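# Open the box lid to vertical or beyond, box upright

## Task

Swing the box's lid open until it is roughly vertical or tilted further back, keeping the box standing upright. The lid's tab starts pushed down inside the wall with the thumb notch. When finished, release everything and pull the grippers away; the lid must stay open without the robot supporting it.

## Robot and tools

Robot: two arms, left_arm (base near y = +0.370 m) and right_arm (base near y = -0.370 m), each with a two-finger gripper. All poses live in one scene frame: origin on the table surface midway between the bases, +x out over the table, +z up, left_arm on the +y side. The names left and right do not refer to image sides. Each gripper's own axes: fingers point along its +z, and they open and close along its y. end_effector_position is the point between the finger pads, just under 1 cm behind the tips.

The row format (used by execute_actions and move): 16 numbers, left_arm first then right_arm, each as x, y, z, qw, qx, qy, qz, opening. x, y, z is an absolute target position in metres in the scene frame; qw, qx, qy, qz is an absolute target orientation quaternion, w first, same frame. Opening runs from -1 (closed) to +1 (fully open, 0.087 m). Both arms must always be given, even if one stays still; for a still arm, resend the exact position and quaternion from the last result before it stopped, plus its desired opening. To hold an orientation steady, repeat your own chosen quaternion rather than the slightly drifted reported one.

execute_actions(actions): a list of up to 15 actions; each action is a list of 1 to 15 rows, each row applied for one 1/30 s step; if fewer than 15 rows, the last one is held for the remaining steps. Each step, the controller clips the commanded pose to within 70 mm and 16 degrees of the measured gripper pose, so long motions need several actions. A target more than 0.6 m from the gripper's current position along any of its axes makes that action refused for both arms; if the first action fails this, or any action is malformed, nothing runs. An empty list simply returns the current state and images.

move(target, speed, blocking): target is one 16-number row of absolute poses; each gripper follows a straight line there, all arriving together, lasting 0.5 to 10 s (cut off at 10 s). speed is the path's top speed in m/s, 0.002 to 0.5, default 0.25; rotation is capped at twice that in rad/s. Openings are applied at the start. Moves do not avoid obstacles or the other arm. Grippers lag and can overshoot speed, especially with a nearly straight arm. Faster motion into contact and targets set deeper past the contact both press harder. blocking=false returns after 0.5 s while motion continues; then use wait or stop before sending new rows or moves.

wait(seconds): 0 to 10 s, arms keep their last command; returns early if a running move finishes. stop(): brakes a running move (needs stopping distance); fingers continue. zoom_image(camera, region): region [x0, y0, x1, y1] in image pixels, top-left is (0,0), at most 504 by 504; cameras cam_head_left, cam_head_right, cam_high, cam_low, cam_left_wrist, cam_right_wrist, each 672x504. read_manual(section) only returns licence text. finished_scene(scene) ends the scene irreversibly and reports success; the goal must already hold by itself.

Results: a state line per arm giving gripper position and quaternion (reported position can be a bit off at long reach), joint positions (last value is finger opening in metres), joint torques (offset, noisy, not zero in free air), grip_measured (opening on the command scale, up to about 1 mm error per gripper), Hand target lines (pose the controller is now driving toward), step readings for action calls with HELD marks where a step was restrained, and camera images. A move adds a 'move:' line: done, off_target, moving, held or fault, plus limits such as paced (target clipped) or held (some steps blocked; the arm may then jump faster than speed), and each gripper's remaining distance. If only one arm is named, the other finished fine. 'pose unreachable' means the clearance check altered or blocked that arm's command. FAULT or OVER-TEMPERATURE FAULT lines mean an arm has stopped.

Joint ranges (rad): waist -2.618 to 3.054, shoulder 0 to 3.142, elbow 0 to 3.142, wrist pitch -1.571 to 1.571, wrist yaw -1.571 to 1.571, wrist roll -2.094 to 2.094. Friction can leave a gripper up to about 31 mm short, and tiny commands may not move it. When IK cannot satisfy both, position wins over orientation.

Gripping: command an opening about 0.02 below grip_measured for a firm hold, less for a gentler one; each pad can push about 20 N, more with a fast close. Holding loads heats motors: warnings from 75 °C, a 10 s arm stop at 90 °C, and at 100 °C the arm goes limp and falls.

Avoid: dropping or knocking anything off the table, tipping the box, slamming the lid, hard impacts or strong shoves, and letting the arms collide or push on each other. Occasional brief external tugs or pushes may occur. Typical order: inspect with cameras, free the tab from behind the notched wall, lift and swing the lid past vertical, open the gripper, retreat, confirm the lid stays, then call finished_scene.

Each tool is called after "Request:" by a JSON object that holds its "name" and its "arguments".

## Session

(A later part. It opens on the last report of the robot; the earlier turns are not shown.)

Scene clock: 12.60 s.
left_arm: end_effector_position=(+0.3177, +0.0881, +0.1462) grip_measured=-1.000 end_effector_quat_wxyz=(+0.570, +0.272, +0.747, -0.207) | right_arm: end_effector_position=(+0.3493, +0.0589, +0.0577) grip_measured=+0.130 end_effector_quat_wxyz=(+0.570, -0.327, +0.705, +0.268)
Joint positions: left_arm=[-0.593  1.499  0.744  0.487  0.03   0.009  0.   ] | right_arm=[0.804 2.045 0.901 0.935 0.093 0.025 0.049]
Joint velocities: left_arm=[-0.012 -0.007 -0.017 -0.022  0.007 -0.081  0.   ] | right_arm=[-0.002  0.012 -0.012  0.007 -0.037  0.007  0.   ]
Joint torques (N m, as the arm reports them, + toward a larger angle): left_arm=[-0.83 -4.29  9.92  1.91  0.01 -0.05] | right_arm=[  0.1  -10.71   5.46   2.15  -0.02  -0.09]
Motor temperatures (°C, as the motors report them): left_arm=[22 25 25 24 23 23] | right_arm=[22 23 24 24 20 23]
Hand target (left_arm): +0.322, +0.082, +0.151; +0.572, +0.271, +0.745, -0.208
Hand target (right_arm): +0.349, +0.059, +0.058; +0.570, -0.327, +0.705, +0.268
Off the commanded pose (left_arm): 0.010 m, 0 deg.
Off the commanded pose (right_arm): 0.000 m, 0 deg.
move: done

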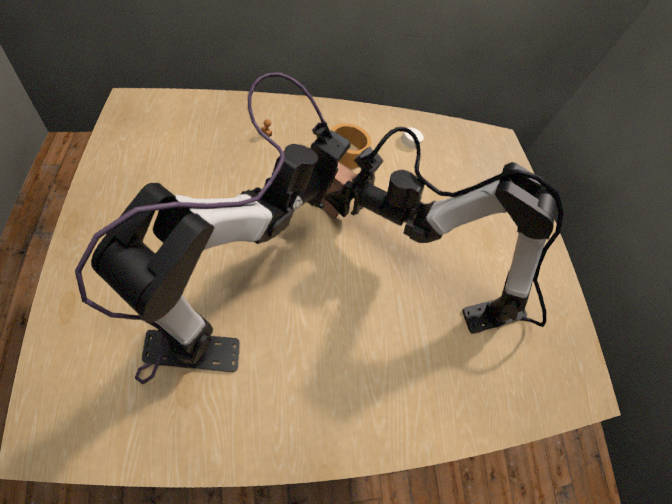

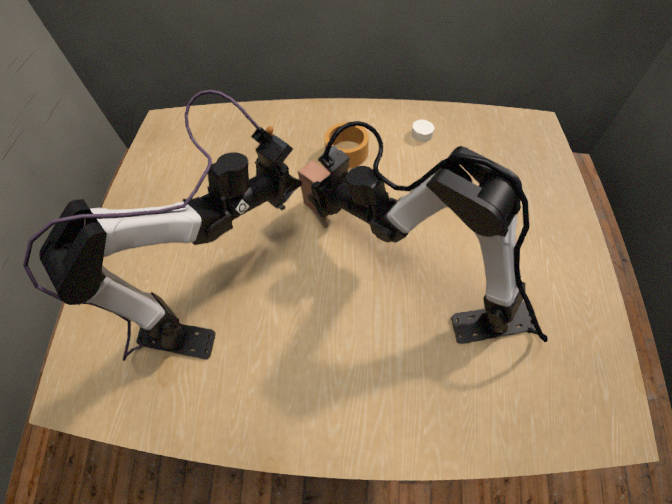

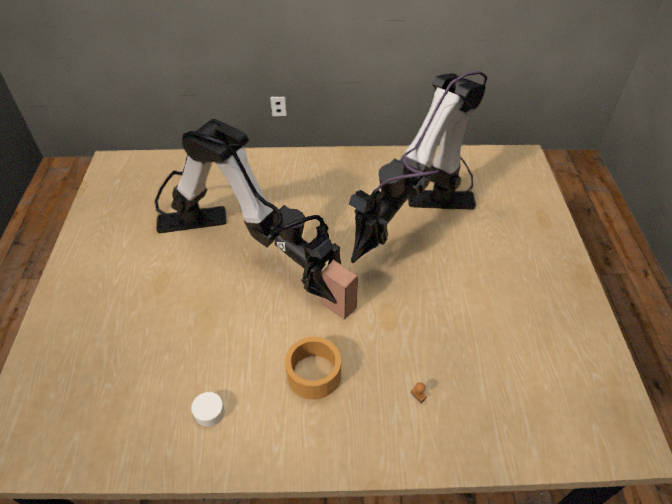

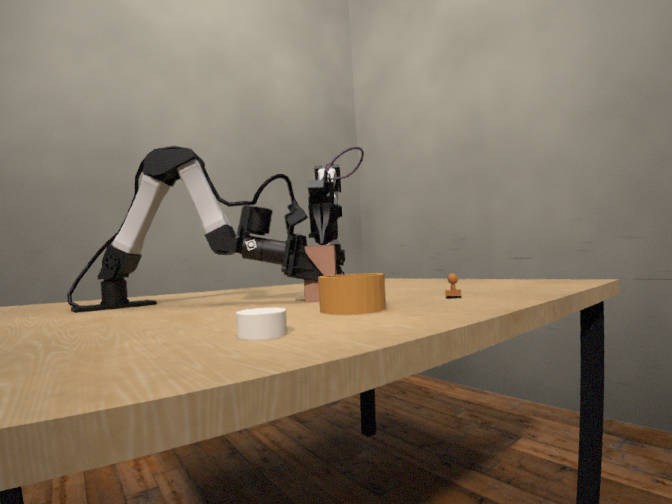

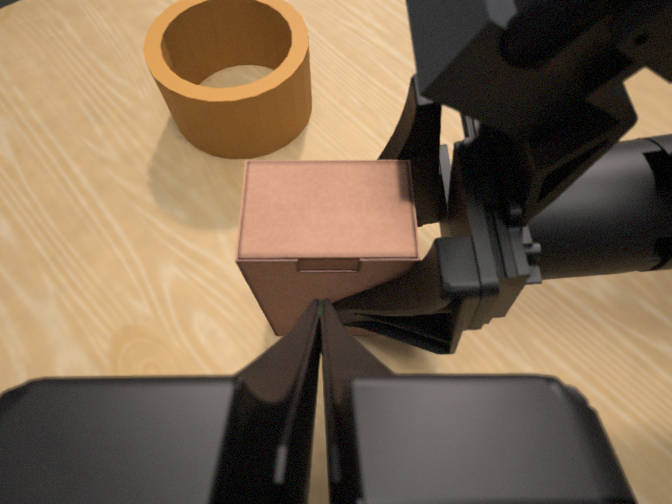

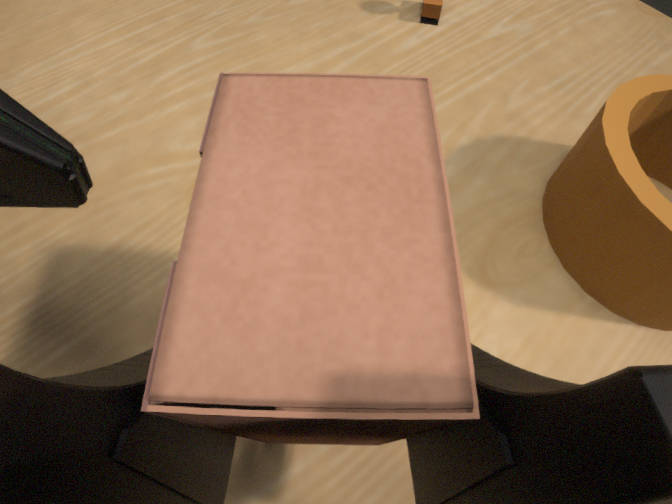

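Request:
{"name": "move", "arguments": {"target": [0.329,0.077,0.153,0.572,0.271,0.745,-0.208,-1, 0.3493,0.0589,0.0577,0.570,-0.327,0.705,0.268,0.05], "speed": 0.03}}

Request:
{"name": "zoom_image", "arguments": {"camera": "cam_left_wrist", "region": [230,200,430,350]}}

Scene clock: 15.10 s.
left_arm: end_effector_position=(+0.3239, +0.0834, +0.1457) grip_measured=-1.000 end_effector_quat_wxyz=(+0.567, +0.272, +0.750, -0.206) | right_arm: end_effector_position=(+0.3493, +0.0589, +0.0577) grip_measured=+0.130 end_effector_quat_wxyz=(+0.570, -0.327, +0.705, +0.268)
Joint positions: left_arm=[-0.593  1.53   0.778  0.476  0.03   0.009  0.   ] | right_arm=[0.804 2.045 0.901 0.935 0.093 0.025 0.049]
Joint velocities: left_arm=[ 0.007  0.002  0.007  0.022 -0.037  0.022  0.   ] | right_arm=[-0.007 -0.007 -0.007  0.007 -0.051  0.007 -0.001]
Joint torques (N m, as the arm reports them, + toward a larger angle): left_arm=[-0.47 -4.85  9.96  1.91  0.06 -0.05] | right_arm=[  0.05 -10.66   5.48   2.16  -0.04  -0.07]
Motor temperatures (°C, as the motors report them): left_arm=[22 25 26 25 23 23] | right_arm=[22 24 24 24 20 23]
Hand target (left_arm): +0.329, +0.077, +0.153; +0.572, +0.271, +0.745, -0.208
Hand target (right_arm): +0.349, +0.059, +0.058; +0.570, -0.327, +0.705, +0.268
Off the commanded pose (left_arm): 0.011 m, 1 deg.
Off the commanded pose (right_arm): 0.000 m, 0 deg.
move: off_target (left_arm)

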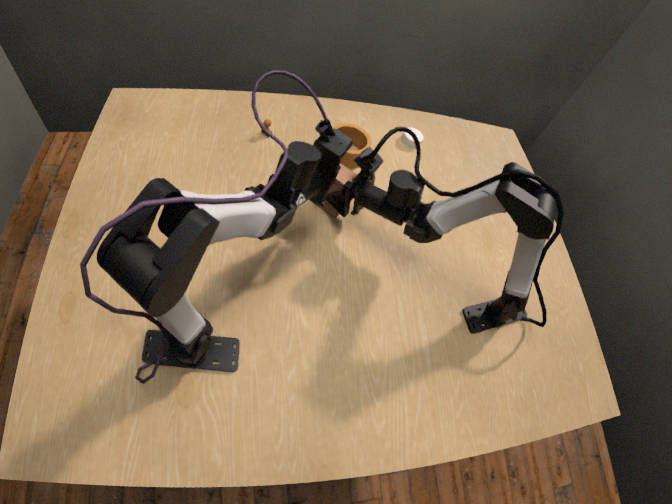

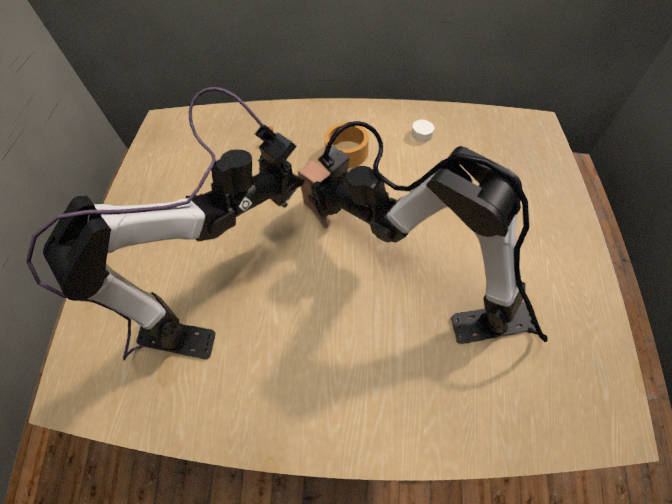

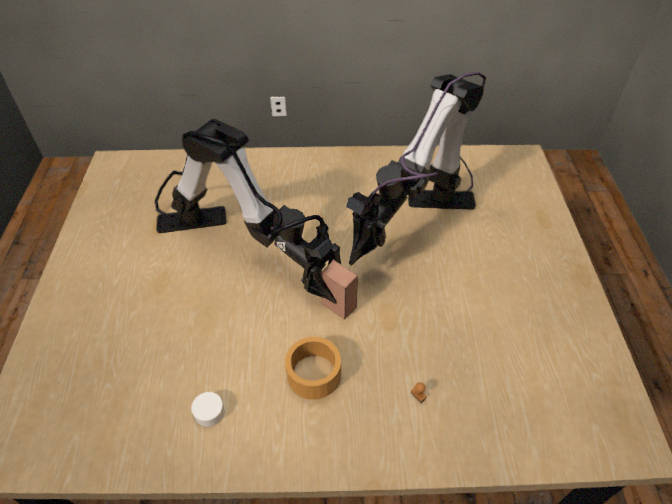

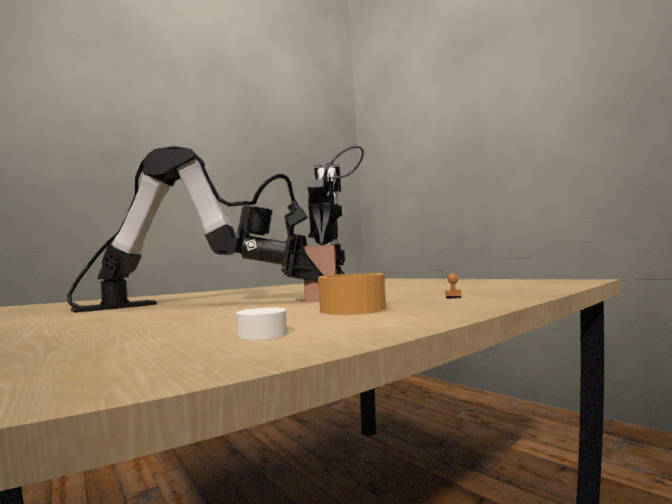

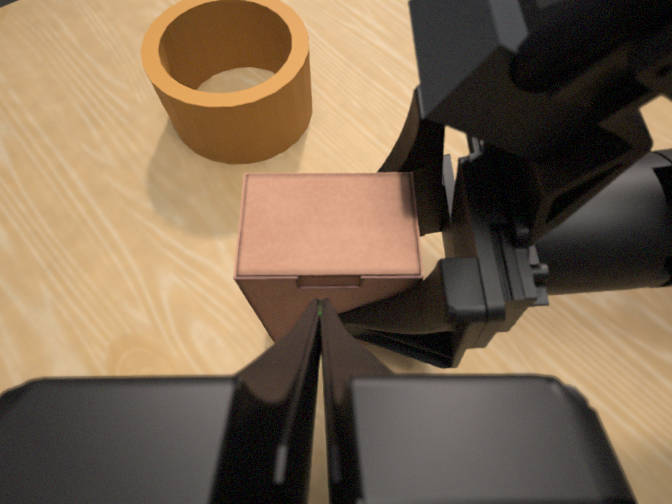

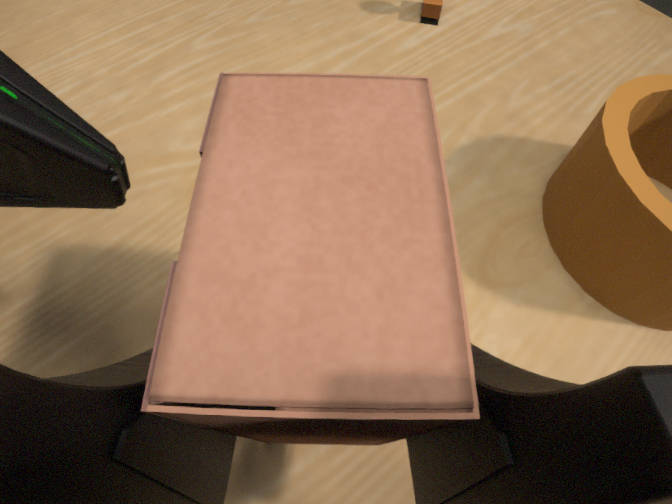

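Region (230, 200, 430, 350) of cam_left_wrist's 672x504 image, scaled by 2.520, with more detail than that image has; it fills the top 378 rows of this view, and the rest is white.

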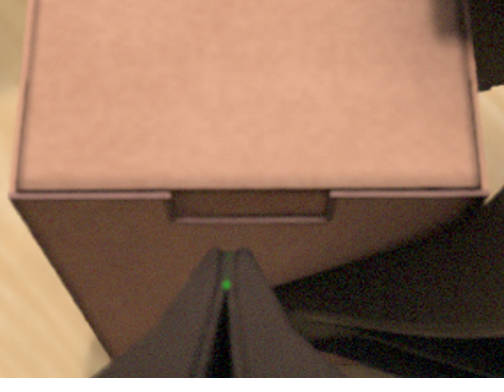

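Request:
{"name": "zoom_image", "arguments": {"camera": "cam_low", "region": [280,200,380,280]}}

Request:
{"name": "zoom_image", "arguments": {"camera": "cam_head_left", "region": [290,140,390,230]}}

Region (280, 200, 380, 280) of cam_low's 672x504 image, scaled by 5.040, with more detail than that image has; it fills the top 403 rows of this view, and the rest is white.

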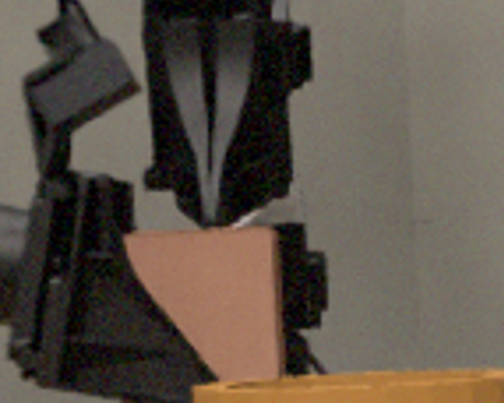

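Region (290, 140, 390, 230) of cam_head_left's 672x504 image, scaled by 5.040, with more detail than that image has; it fills the top 454 rows of this view, and the rest is white.

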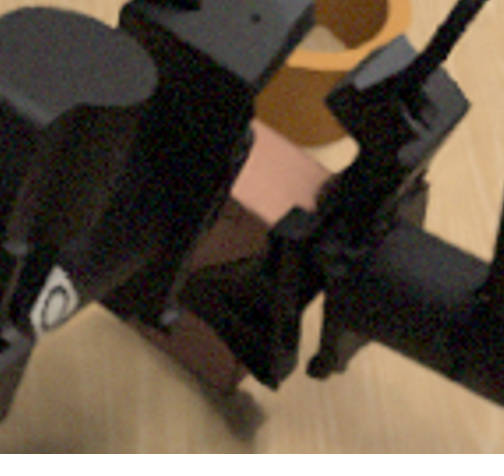

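Request:
{"name": "move", "arguments": {"target": [0.327,0.080,0.128,0.572,0.271,0.745,-0.208,-1, 0.3493,0.0589,0.0577,0.570,-0.327,0.705,0.268,0.05], "speed": 0.03}}

Request:
{"name": "zoom_image", "arguments": {"camera": "cam_low", "region": [280,200,380,280]}}

Scene clock: 16.60 s.
left_arm: end_effector_position=(+0.3326, +0.0765, +0.1453) grip_measured=-1.000 end_effector_quat_wxyz=(+0.583, +0.268, +0.737, -0.211) | right_arm: end_effector_position=(+0.3493, +0.0589, +0.0577) grip_measured=+0.130 end_effector_quat_wxyz=(+0.570, -0.327, +0.705, +0.268)
Joint positions: left_arm=[-0.593  1.579  0.778  0.569  0.03   0.009  0.   ] | right_arm=[0.804 2.045 0.901 0.935 0.093 0.025 0.049]
Joint velocities: left_arm=[-0.002  0.007  0.012  0.022 -0.007 -0.007  0.   ] | right_arm=[-0.002 -0.012 -0.002 -0.037 -0.022 -0.037 -0.002]
Joint torques (N m, as the arm reports them, + toward a larger angle): left_arm=[-0.16 -5.22  4.84  2.11  0.09 -0.04] | right_arm=[  0.07 -10.7    5.59   2.14  -0.04  -0.08]
Motor temperatures (°C, as the motors report them): left_arm=[22 25 26 25 23 23] | right_arm=[22 24 24 24 20 23]
Hand target (left_arm): +0.327, +0.080, +0.128; +0.572, +0.271, +0.746, -0.208
Hand target (right_arm): +0.349, +0.059, +0.058; +0.570, -0.327, +0.705, +0.268
Off the commanded pose (left_arm): 0.019 m, 2 deg.
Off the commanded pose (right_arm): 0.000 m, 0 deg.
move: off_target (left_arm)

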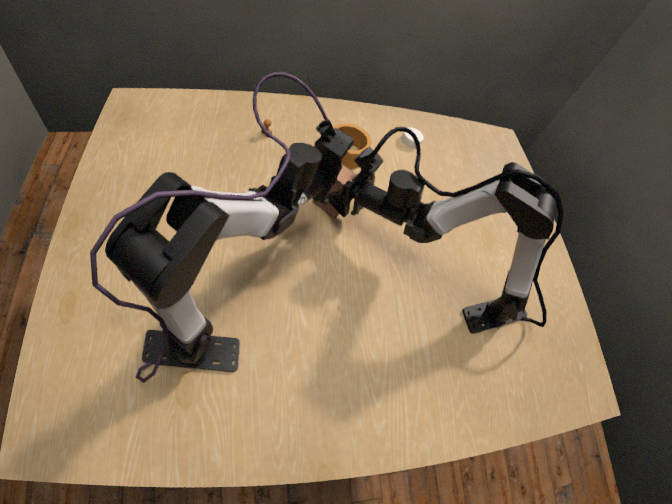

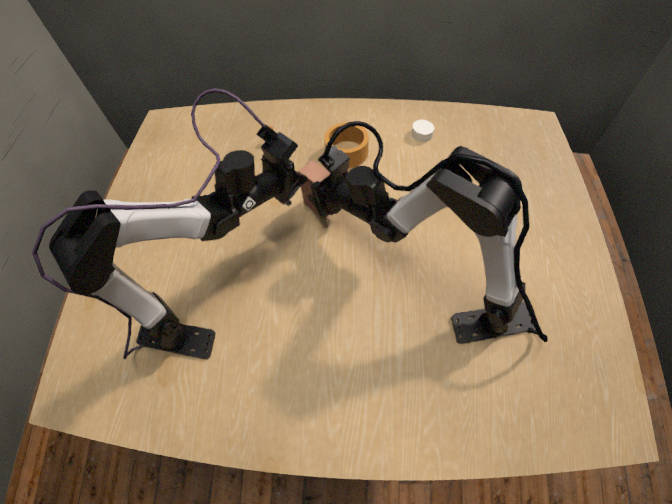

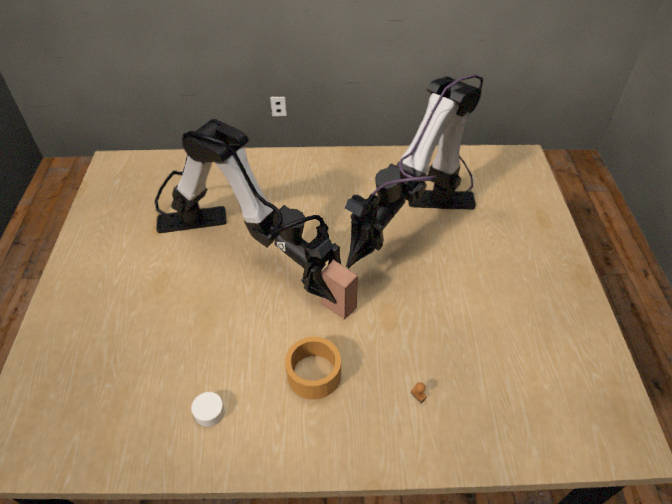

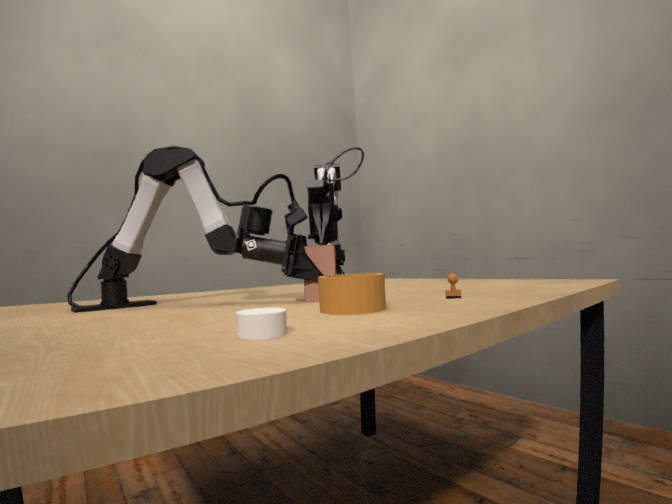

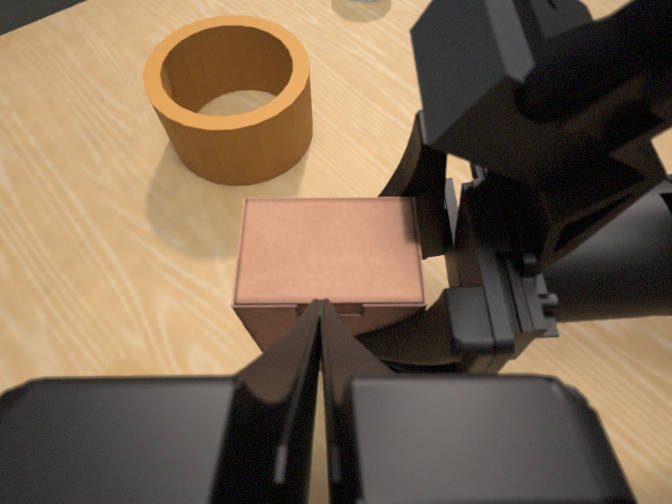

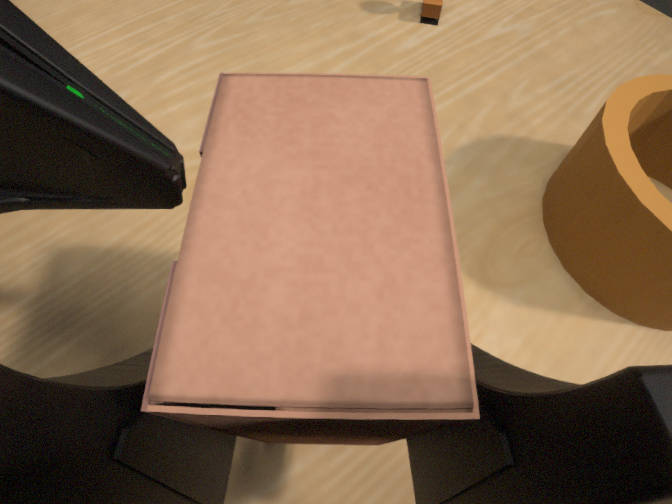

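Region (280, 200, 380, 280) of cam_low's 672x504 image, scaled by 5.040, with more detail than that image has; it fills the top 403 rows of this view, and the rest is white.

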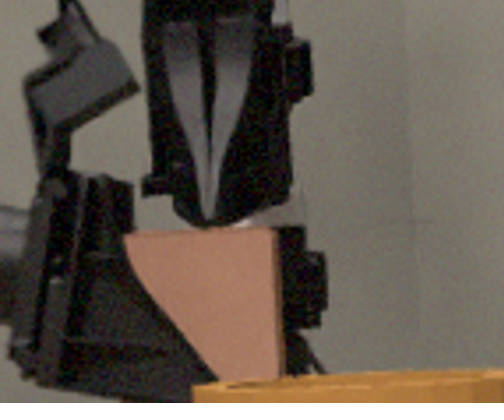

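Request:
{"name": "move", "arguments": {"target": [0.315,0.090,0.120,0.572,0.271,0.745,-0.208,-1, 0.3493,0.0589,0.0577,0.570,-0.327,0.705,0.268,0.05], "speed": 0.03}}

Scene clock: 18.10 s.
left_arm: end_effector_position=(+0.3186, +0.0875, +0.1156) grip_measured=-1.000 end_effector_quat_wxyz=(+0.565, +0.273, +0.751, -0.205) | right_arm: end_effector_position=(+0.3493, +0.0589, +0.0577) grip_measured=+0.130 end_effector_quat_wxyz=(+0.570, -0.327, +0.705, +0.268)
Joint positions: left_arm=[-0.593  1.579  0.689  0.609  0.03   0.009  0.   ] | right_arm=[0.804 2.045 0.901 0.935 0.093 0.025 0.049]
Joint velocities: left_arm=[-0.002  0.002 -0.012 -0.037 -0.051 -0.051  0.   ] | right_arm=[ 0.012 -0.012 -0.022 -0.037 -0.022 -0.022 -0.   ]
Joint torques (N m, as the arm reports them, + toward a larger angle): left_arm=[-0.2  -7.33  5.49  2.1   0.09 -0.04] | right_arm=[  0.09 -10.76   5.57   2.14  -0.04  -0.06]
Motor temperatures (°C, as the motors report them): left_arm=[22 26 26 25 23 23] | right_arm=[22 24 24 24 20 23]
Hand target (left_arm): +0.315, +0.089, +0.120; +0.572, +0.271, +0.746, -0.208
Hand target (right_arm): +0.349, +0.059, +0.058; +0.570, -0.327, +0.705, +0.268
Off the commanded pose (left_arm): 0.006 m, 1 deg.
Off the commanded pose (right_arm): 0.000 m, 0 deg.
move: done

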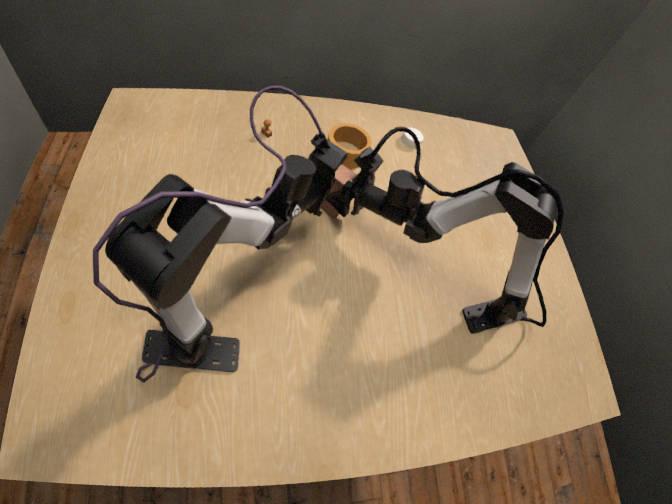

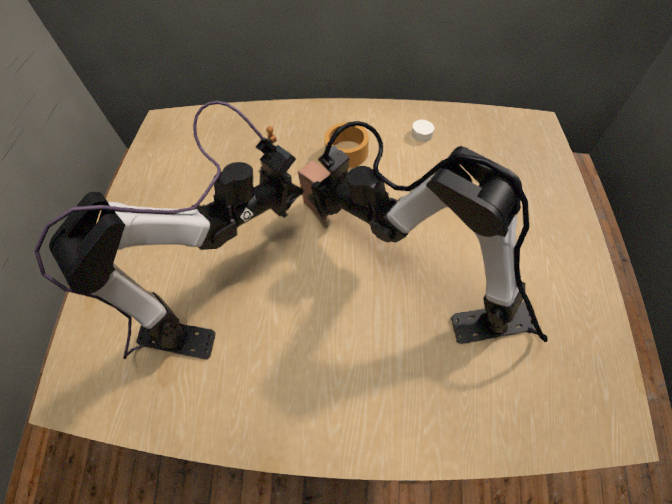

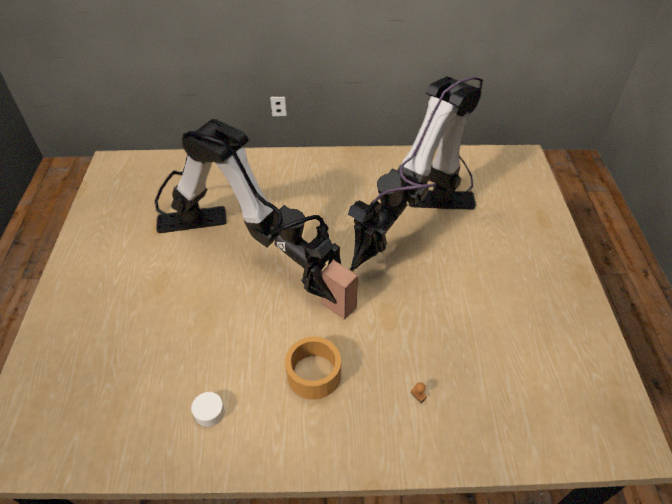

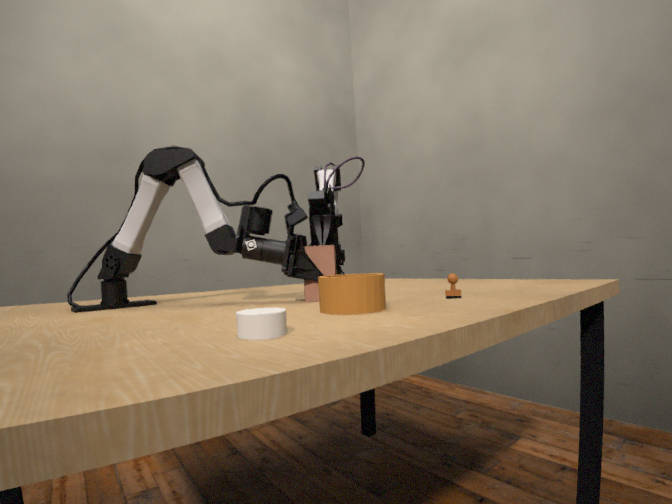

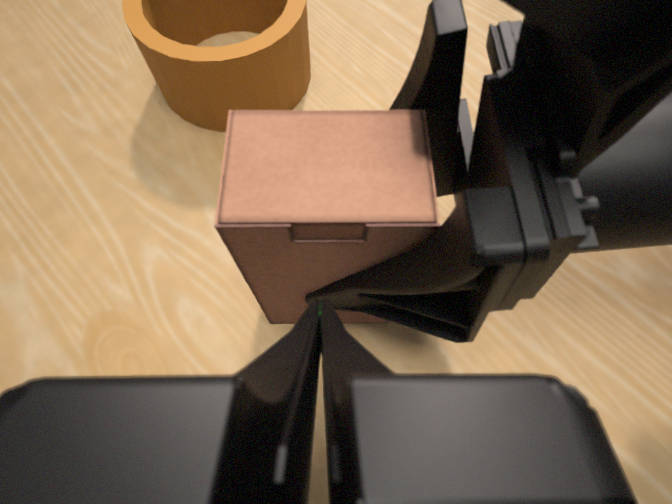

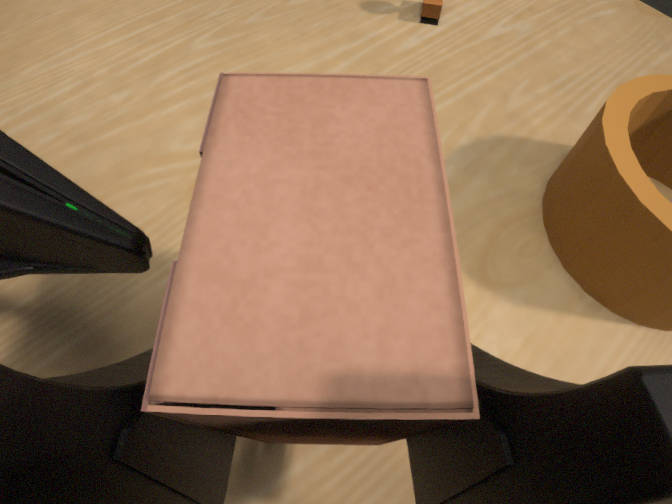

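Request:
{"name": "move", "arguments": {"target": [0.329,0.079,0.131,0.572,0.271,0.745,-0.208,-1, 0.3493,0.0589,0.0577,0.570,-0.327,0.705,0.268,0.05], "speed": 0.03}}

Request:
{"name": "zoom_image", "arguments": {"camera": "cam_left_wrist", "region": [230,200,430,350]}}

Scene clock: 19.37 s.
left_arm: end_effector_position=(+0.3229, +0.0841, +0.1235) grip_measured=-1.000 end_effector_quat_wxyz=(+0.567, +0.272, +0.750, -0.206) | right_arm: end_effector_position=(+0.3493, +0.0589, +0.0577) grip_measured=+0.130 end_effector_quat_wxyz=(+0.570, -0.327, +0.705, +0.268)
Joint positions: left_arm=[-0.593  1.579  0.722  0.581  0.03   0.009  0.   ] | right_arm=[0.804 2.045 0.901 0.935 0.093 0.025 0.049]
Joint velocities: left_arm=[ 0.007 -0.002  0.002 -0.051  0.007 -0.037  0.   ] | right_arm=[-0.027  0.007 -0.017 -0.051  0.037 -0.051  0.   ]
Joint torques (N m, as the arm reports them, + toward a larger angle): left_arm=[ 0.   -5.2   9.58  1.9   0.11 -0.04] | right_arm=[  0.1  -10.69   5.68   2.17  -0.01  -0.05]
Motor temperatures (°C, as the motors report them): left_arm=[22 26 26 25 23 23] | right_arm=[22 24 25 25 20 23]
Hand target (left_arm): +0.329, +0.080, +0.131; +0.572, +0.271, +0.745, -0.208
Hand target (right_arm): +0.349, +0.059, +0.058; +0.570, -0.327, +0.705, +0.268
Off the commanded pose (left_arm): 0.011 m, 1 deg.
Off the commanded pose (right_arm): 0.000 m, 0 deg.
move: off_target (left_arm)

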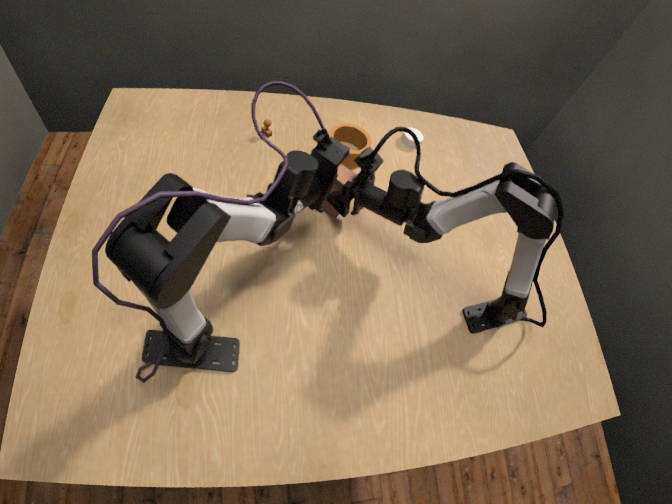

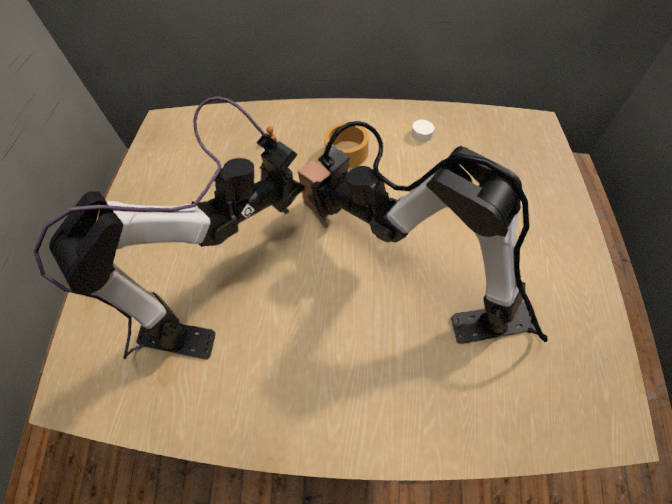

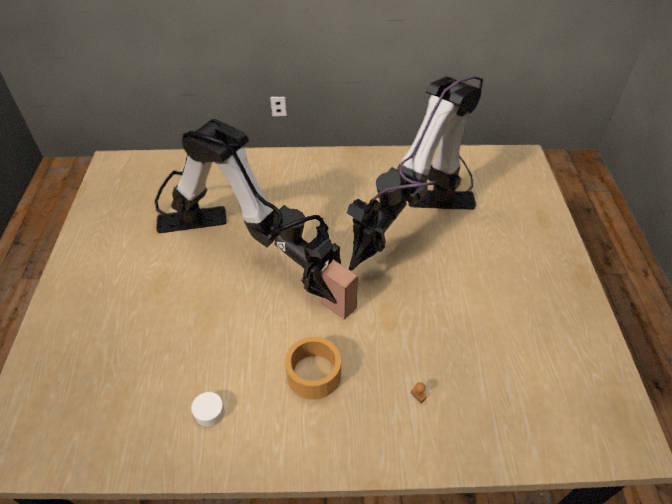

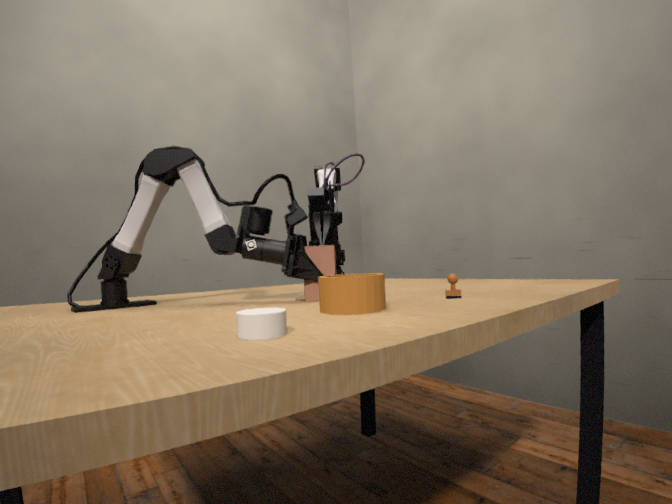

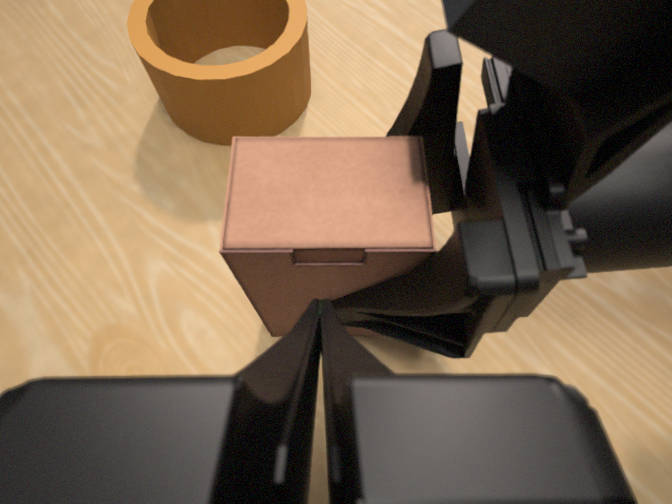

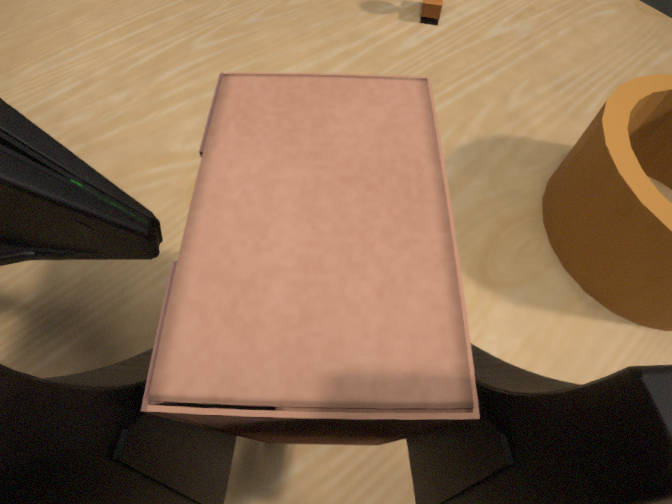

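Region (230, 200, 430, 350) of cam_left_wrist's 672x504 image, scaled by 2.520, with more detail than that image has; it fills the top 378 rows of this view, and the rest is white.

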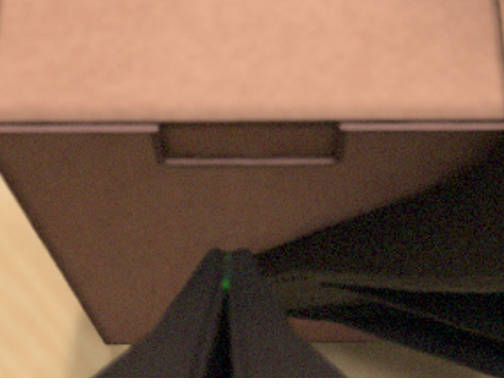

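Request:
{"name": "move", "arguments": {"target": [0.335,0.074,0.137,0.572,0.271,0.745,-0.208,-1, 0.3493,0.0589,0.0577,0.570,-0.327,0.705,0.268,0.05], "speed": 0.03}}

Request:
{"name": "zoom_image", "arguments": {"camera": "cam_left_wrist", "region": [230,200,430,350]}}

Scene clock: 20.57 s.
left_arm: end_effector_position=(+0.3292, +0.0792, +0.1312) grip_measured=-1.000 end_effector_quat_wxyz=(+0.569, +0.272, +0.748, -0.206) | right_arm: end_effector_position=(+0.3493, +0.0589, +0.0577) grip_measured=+0.130 end_effector_quat_wxyz=(+0.570, -0.327, +0.705, +0.268)
Joint positions: left_arm=[-0.593  1.59   0.765  0.553  0.03   0.009  0.   ] | right_arm=[0.804 2.045 0.901 0.935 0.093 0.025 0.049]
Joint velocities: left_arm=[-0.017  0.012 -0.002 -0.066 -0.081 -0.007  0.   ] | right_arm=[-0.007 -0.002  0.002 -0.022 -0.007  0.022  0.001]
Joint torques (N m, as the arm reports them, + toward a larger angle): left_arm=[-0.06 -5.12  9.71  1.9   0.11 -0.04] | right_arm=[  0.08 -10.64   5.54   2.15  -0.03  -0.08]
Motor temperatures (°C, as the motors report them): left_arm=[22 26 26 25 23 23] | right_arm=[22 25 25 25 20 23]
Hand target (left_arm): +0.335, +0.074, +0.137; +0.572, +0.271, +0.745, -0.208
Hand target (right_arm): +0.349, +0.059, +0.058; +0.570, -0.327, +0.705, +0.268
Off the commanded pose (left_arm): 0.010 m, 1 deg.
Off the commanded pose (right_arm): 0.000 m, 0 deg.
move: done

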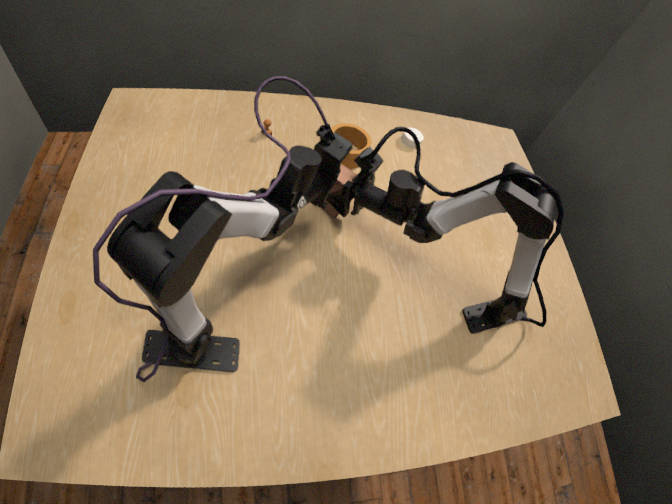

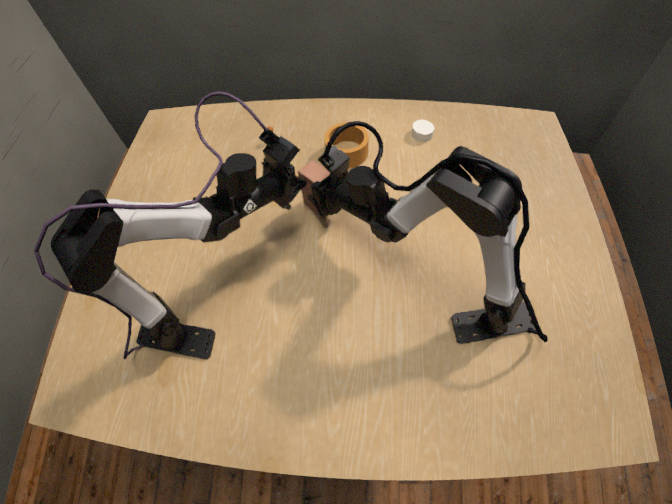

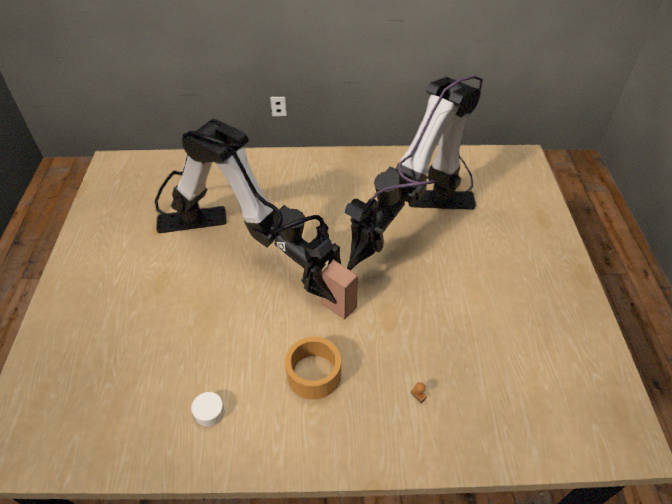

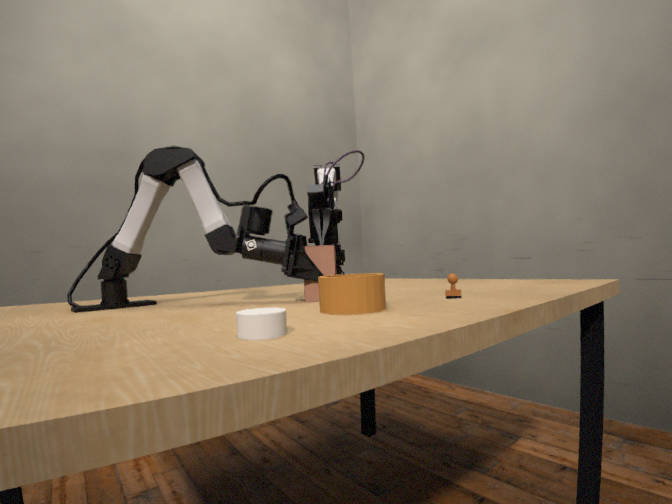

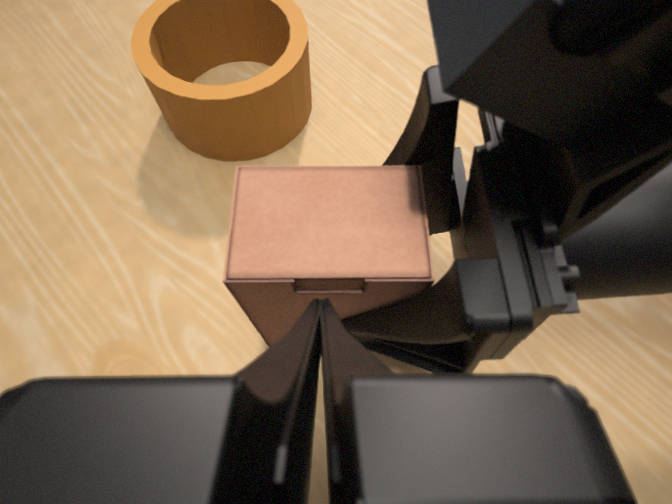

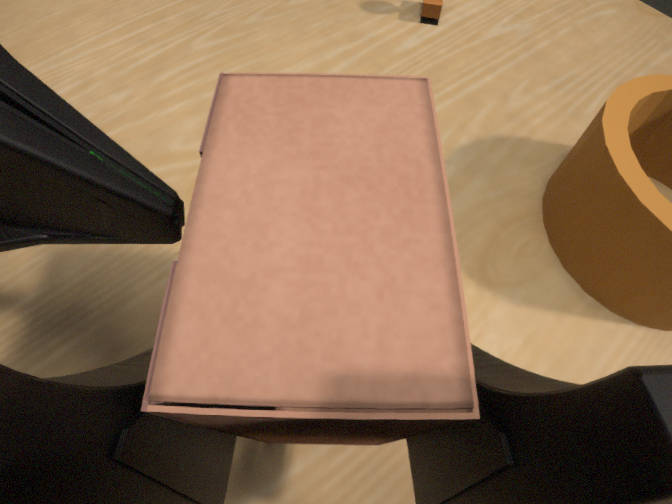

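Region (230, 200, 430, 350) of cam_left_wrist's 672x504 image, scaled by 2.520, with more detail than that image has; it fills the top 378 rows of this view, and the rest is white.

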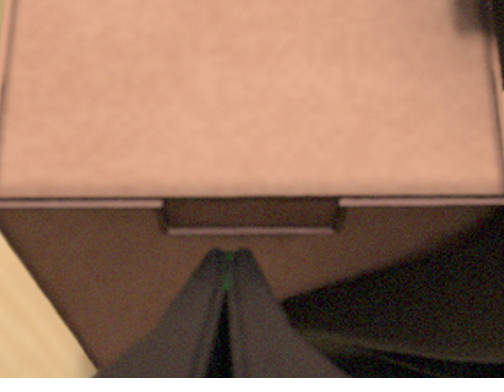

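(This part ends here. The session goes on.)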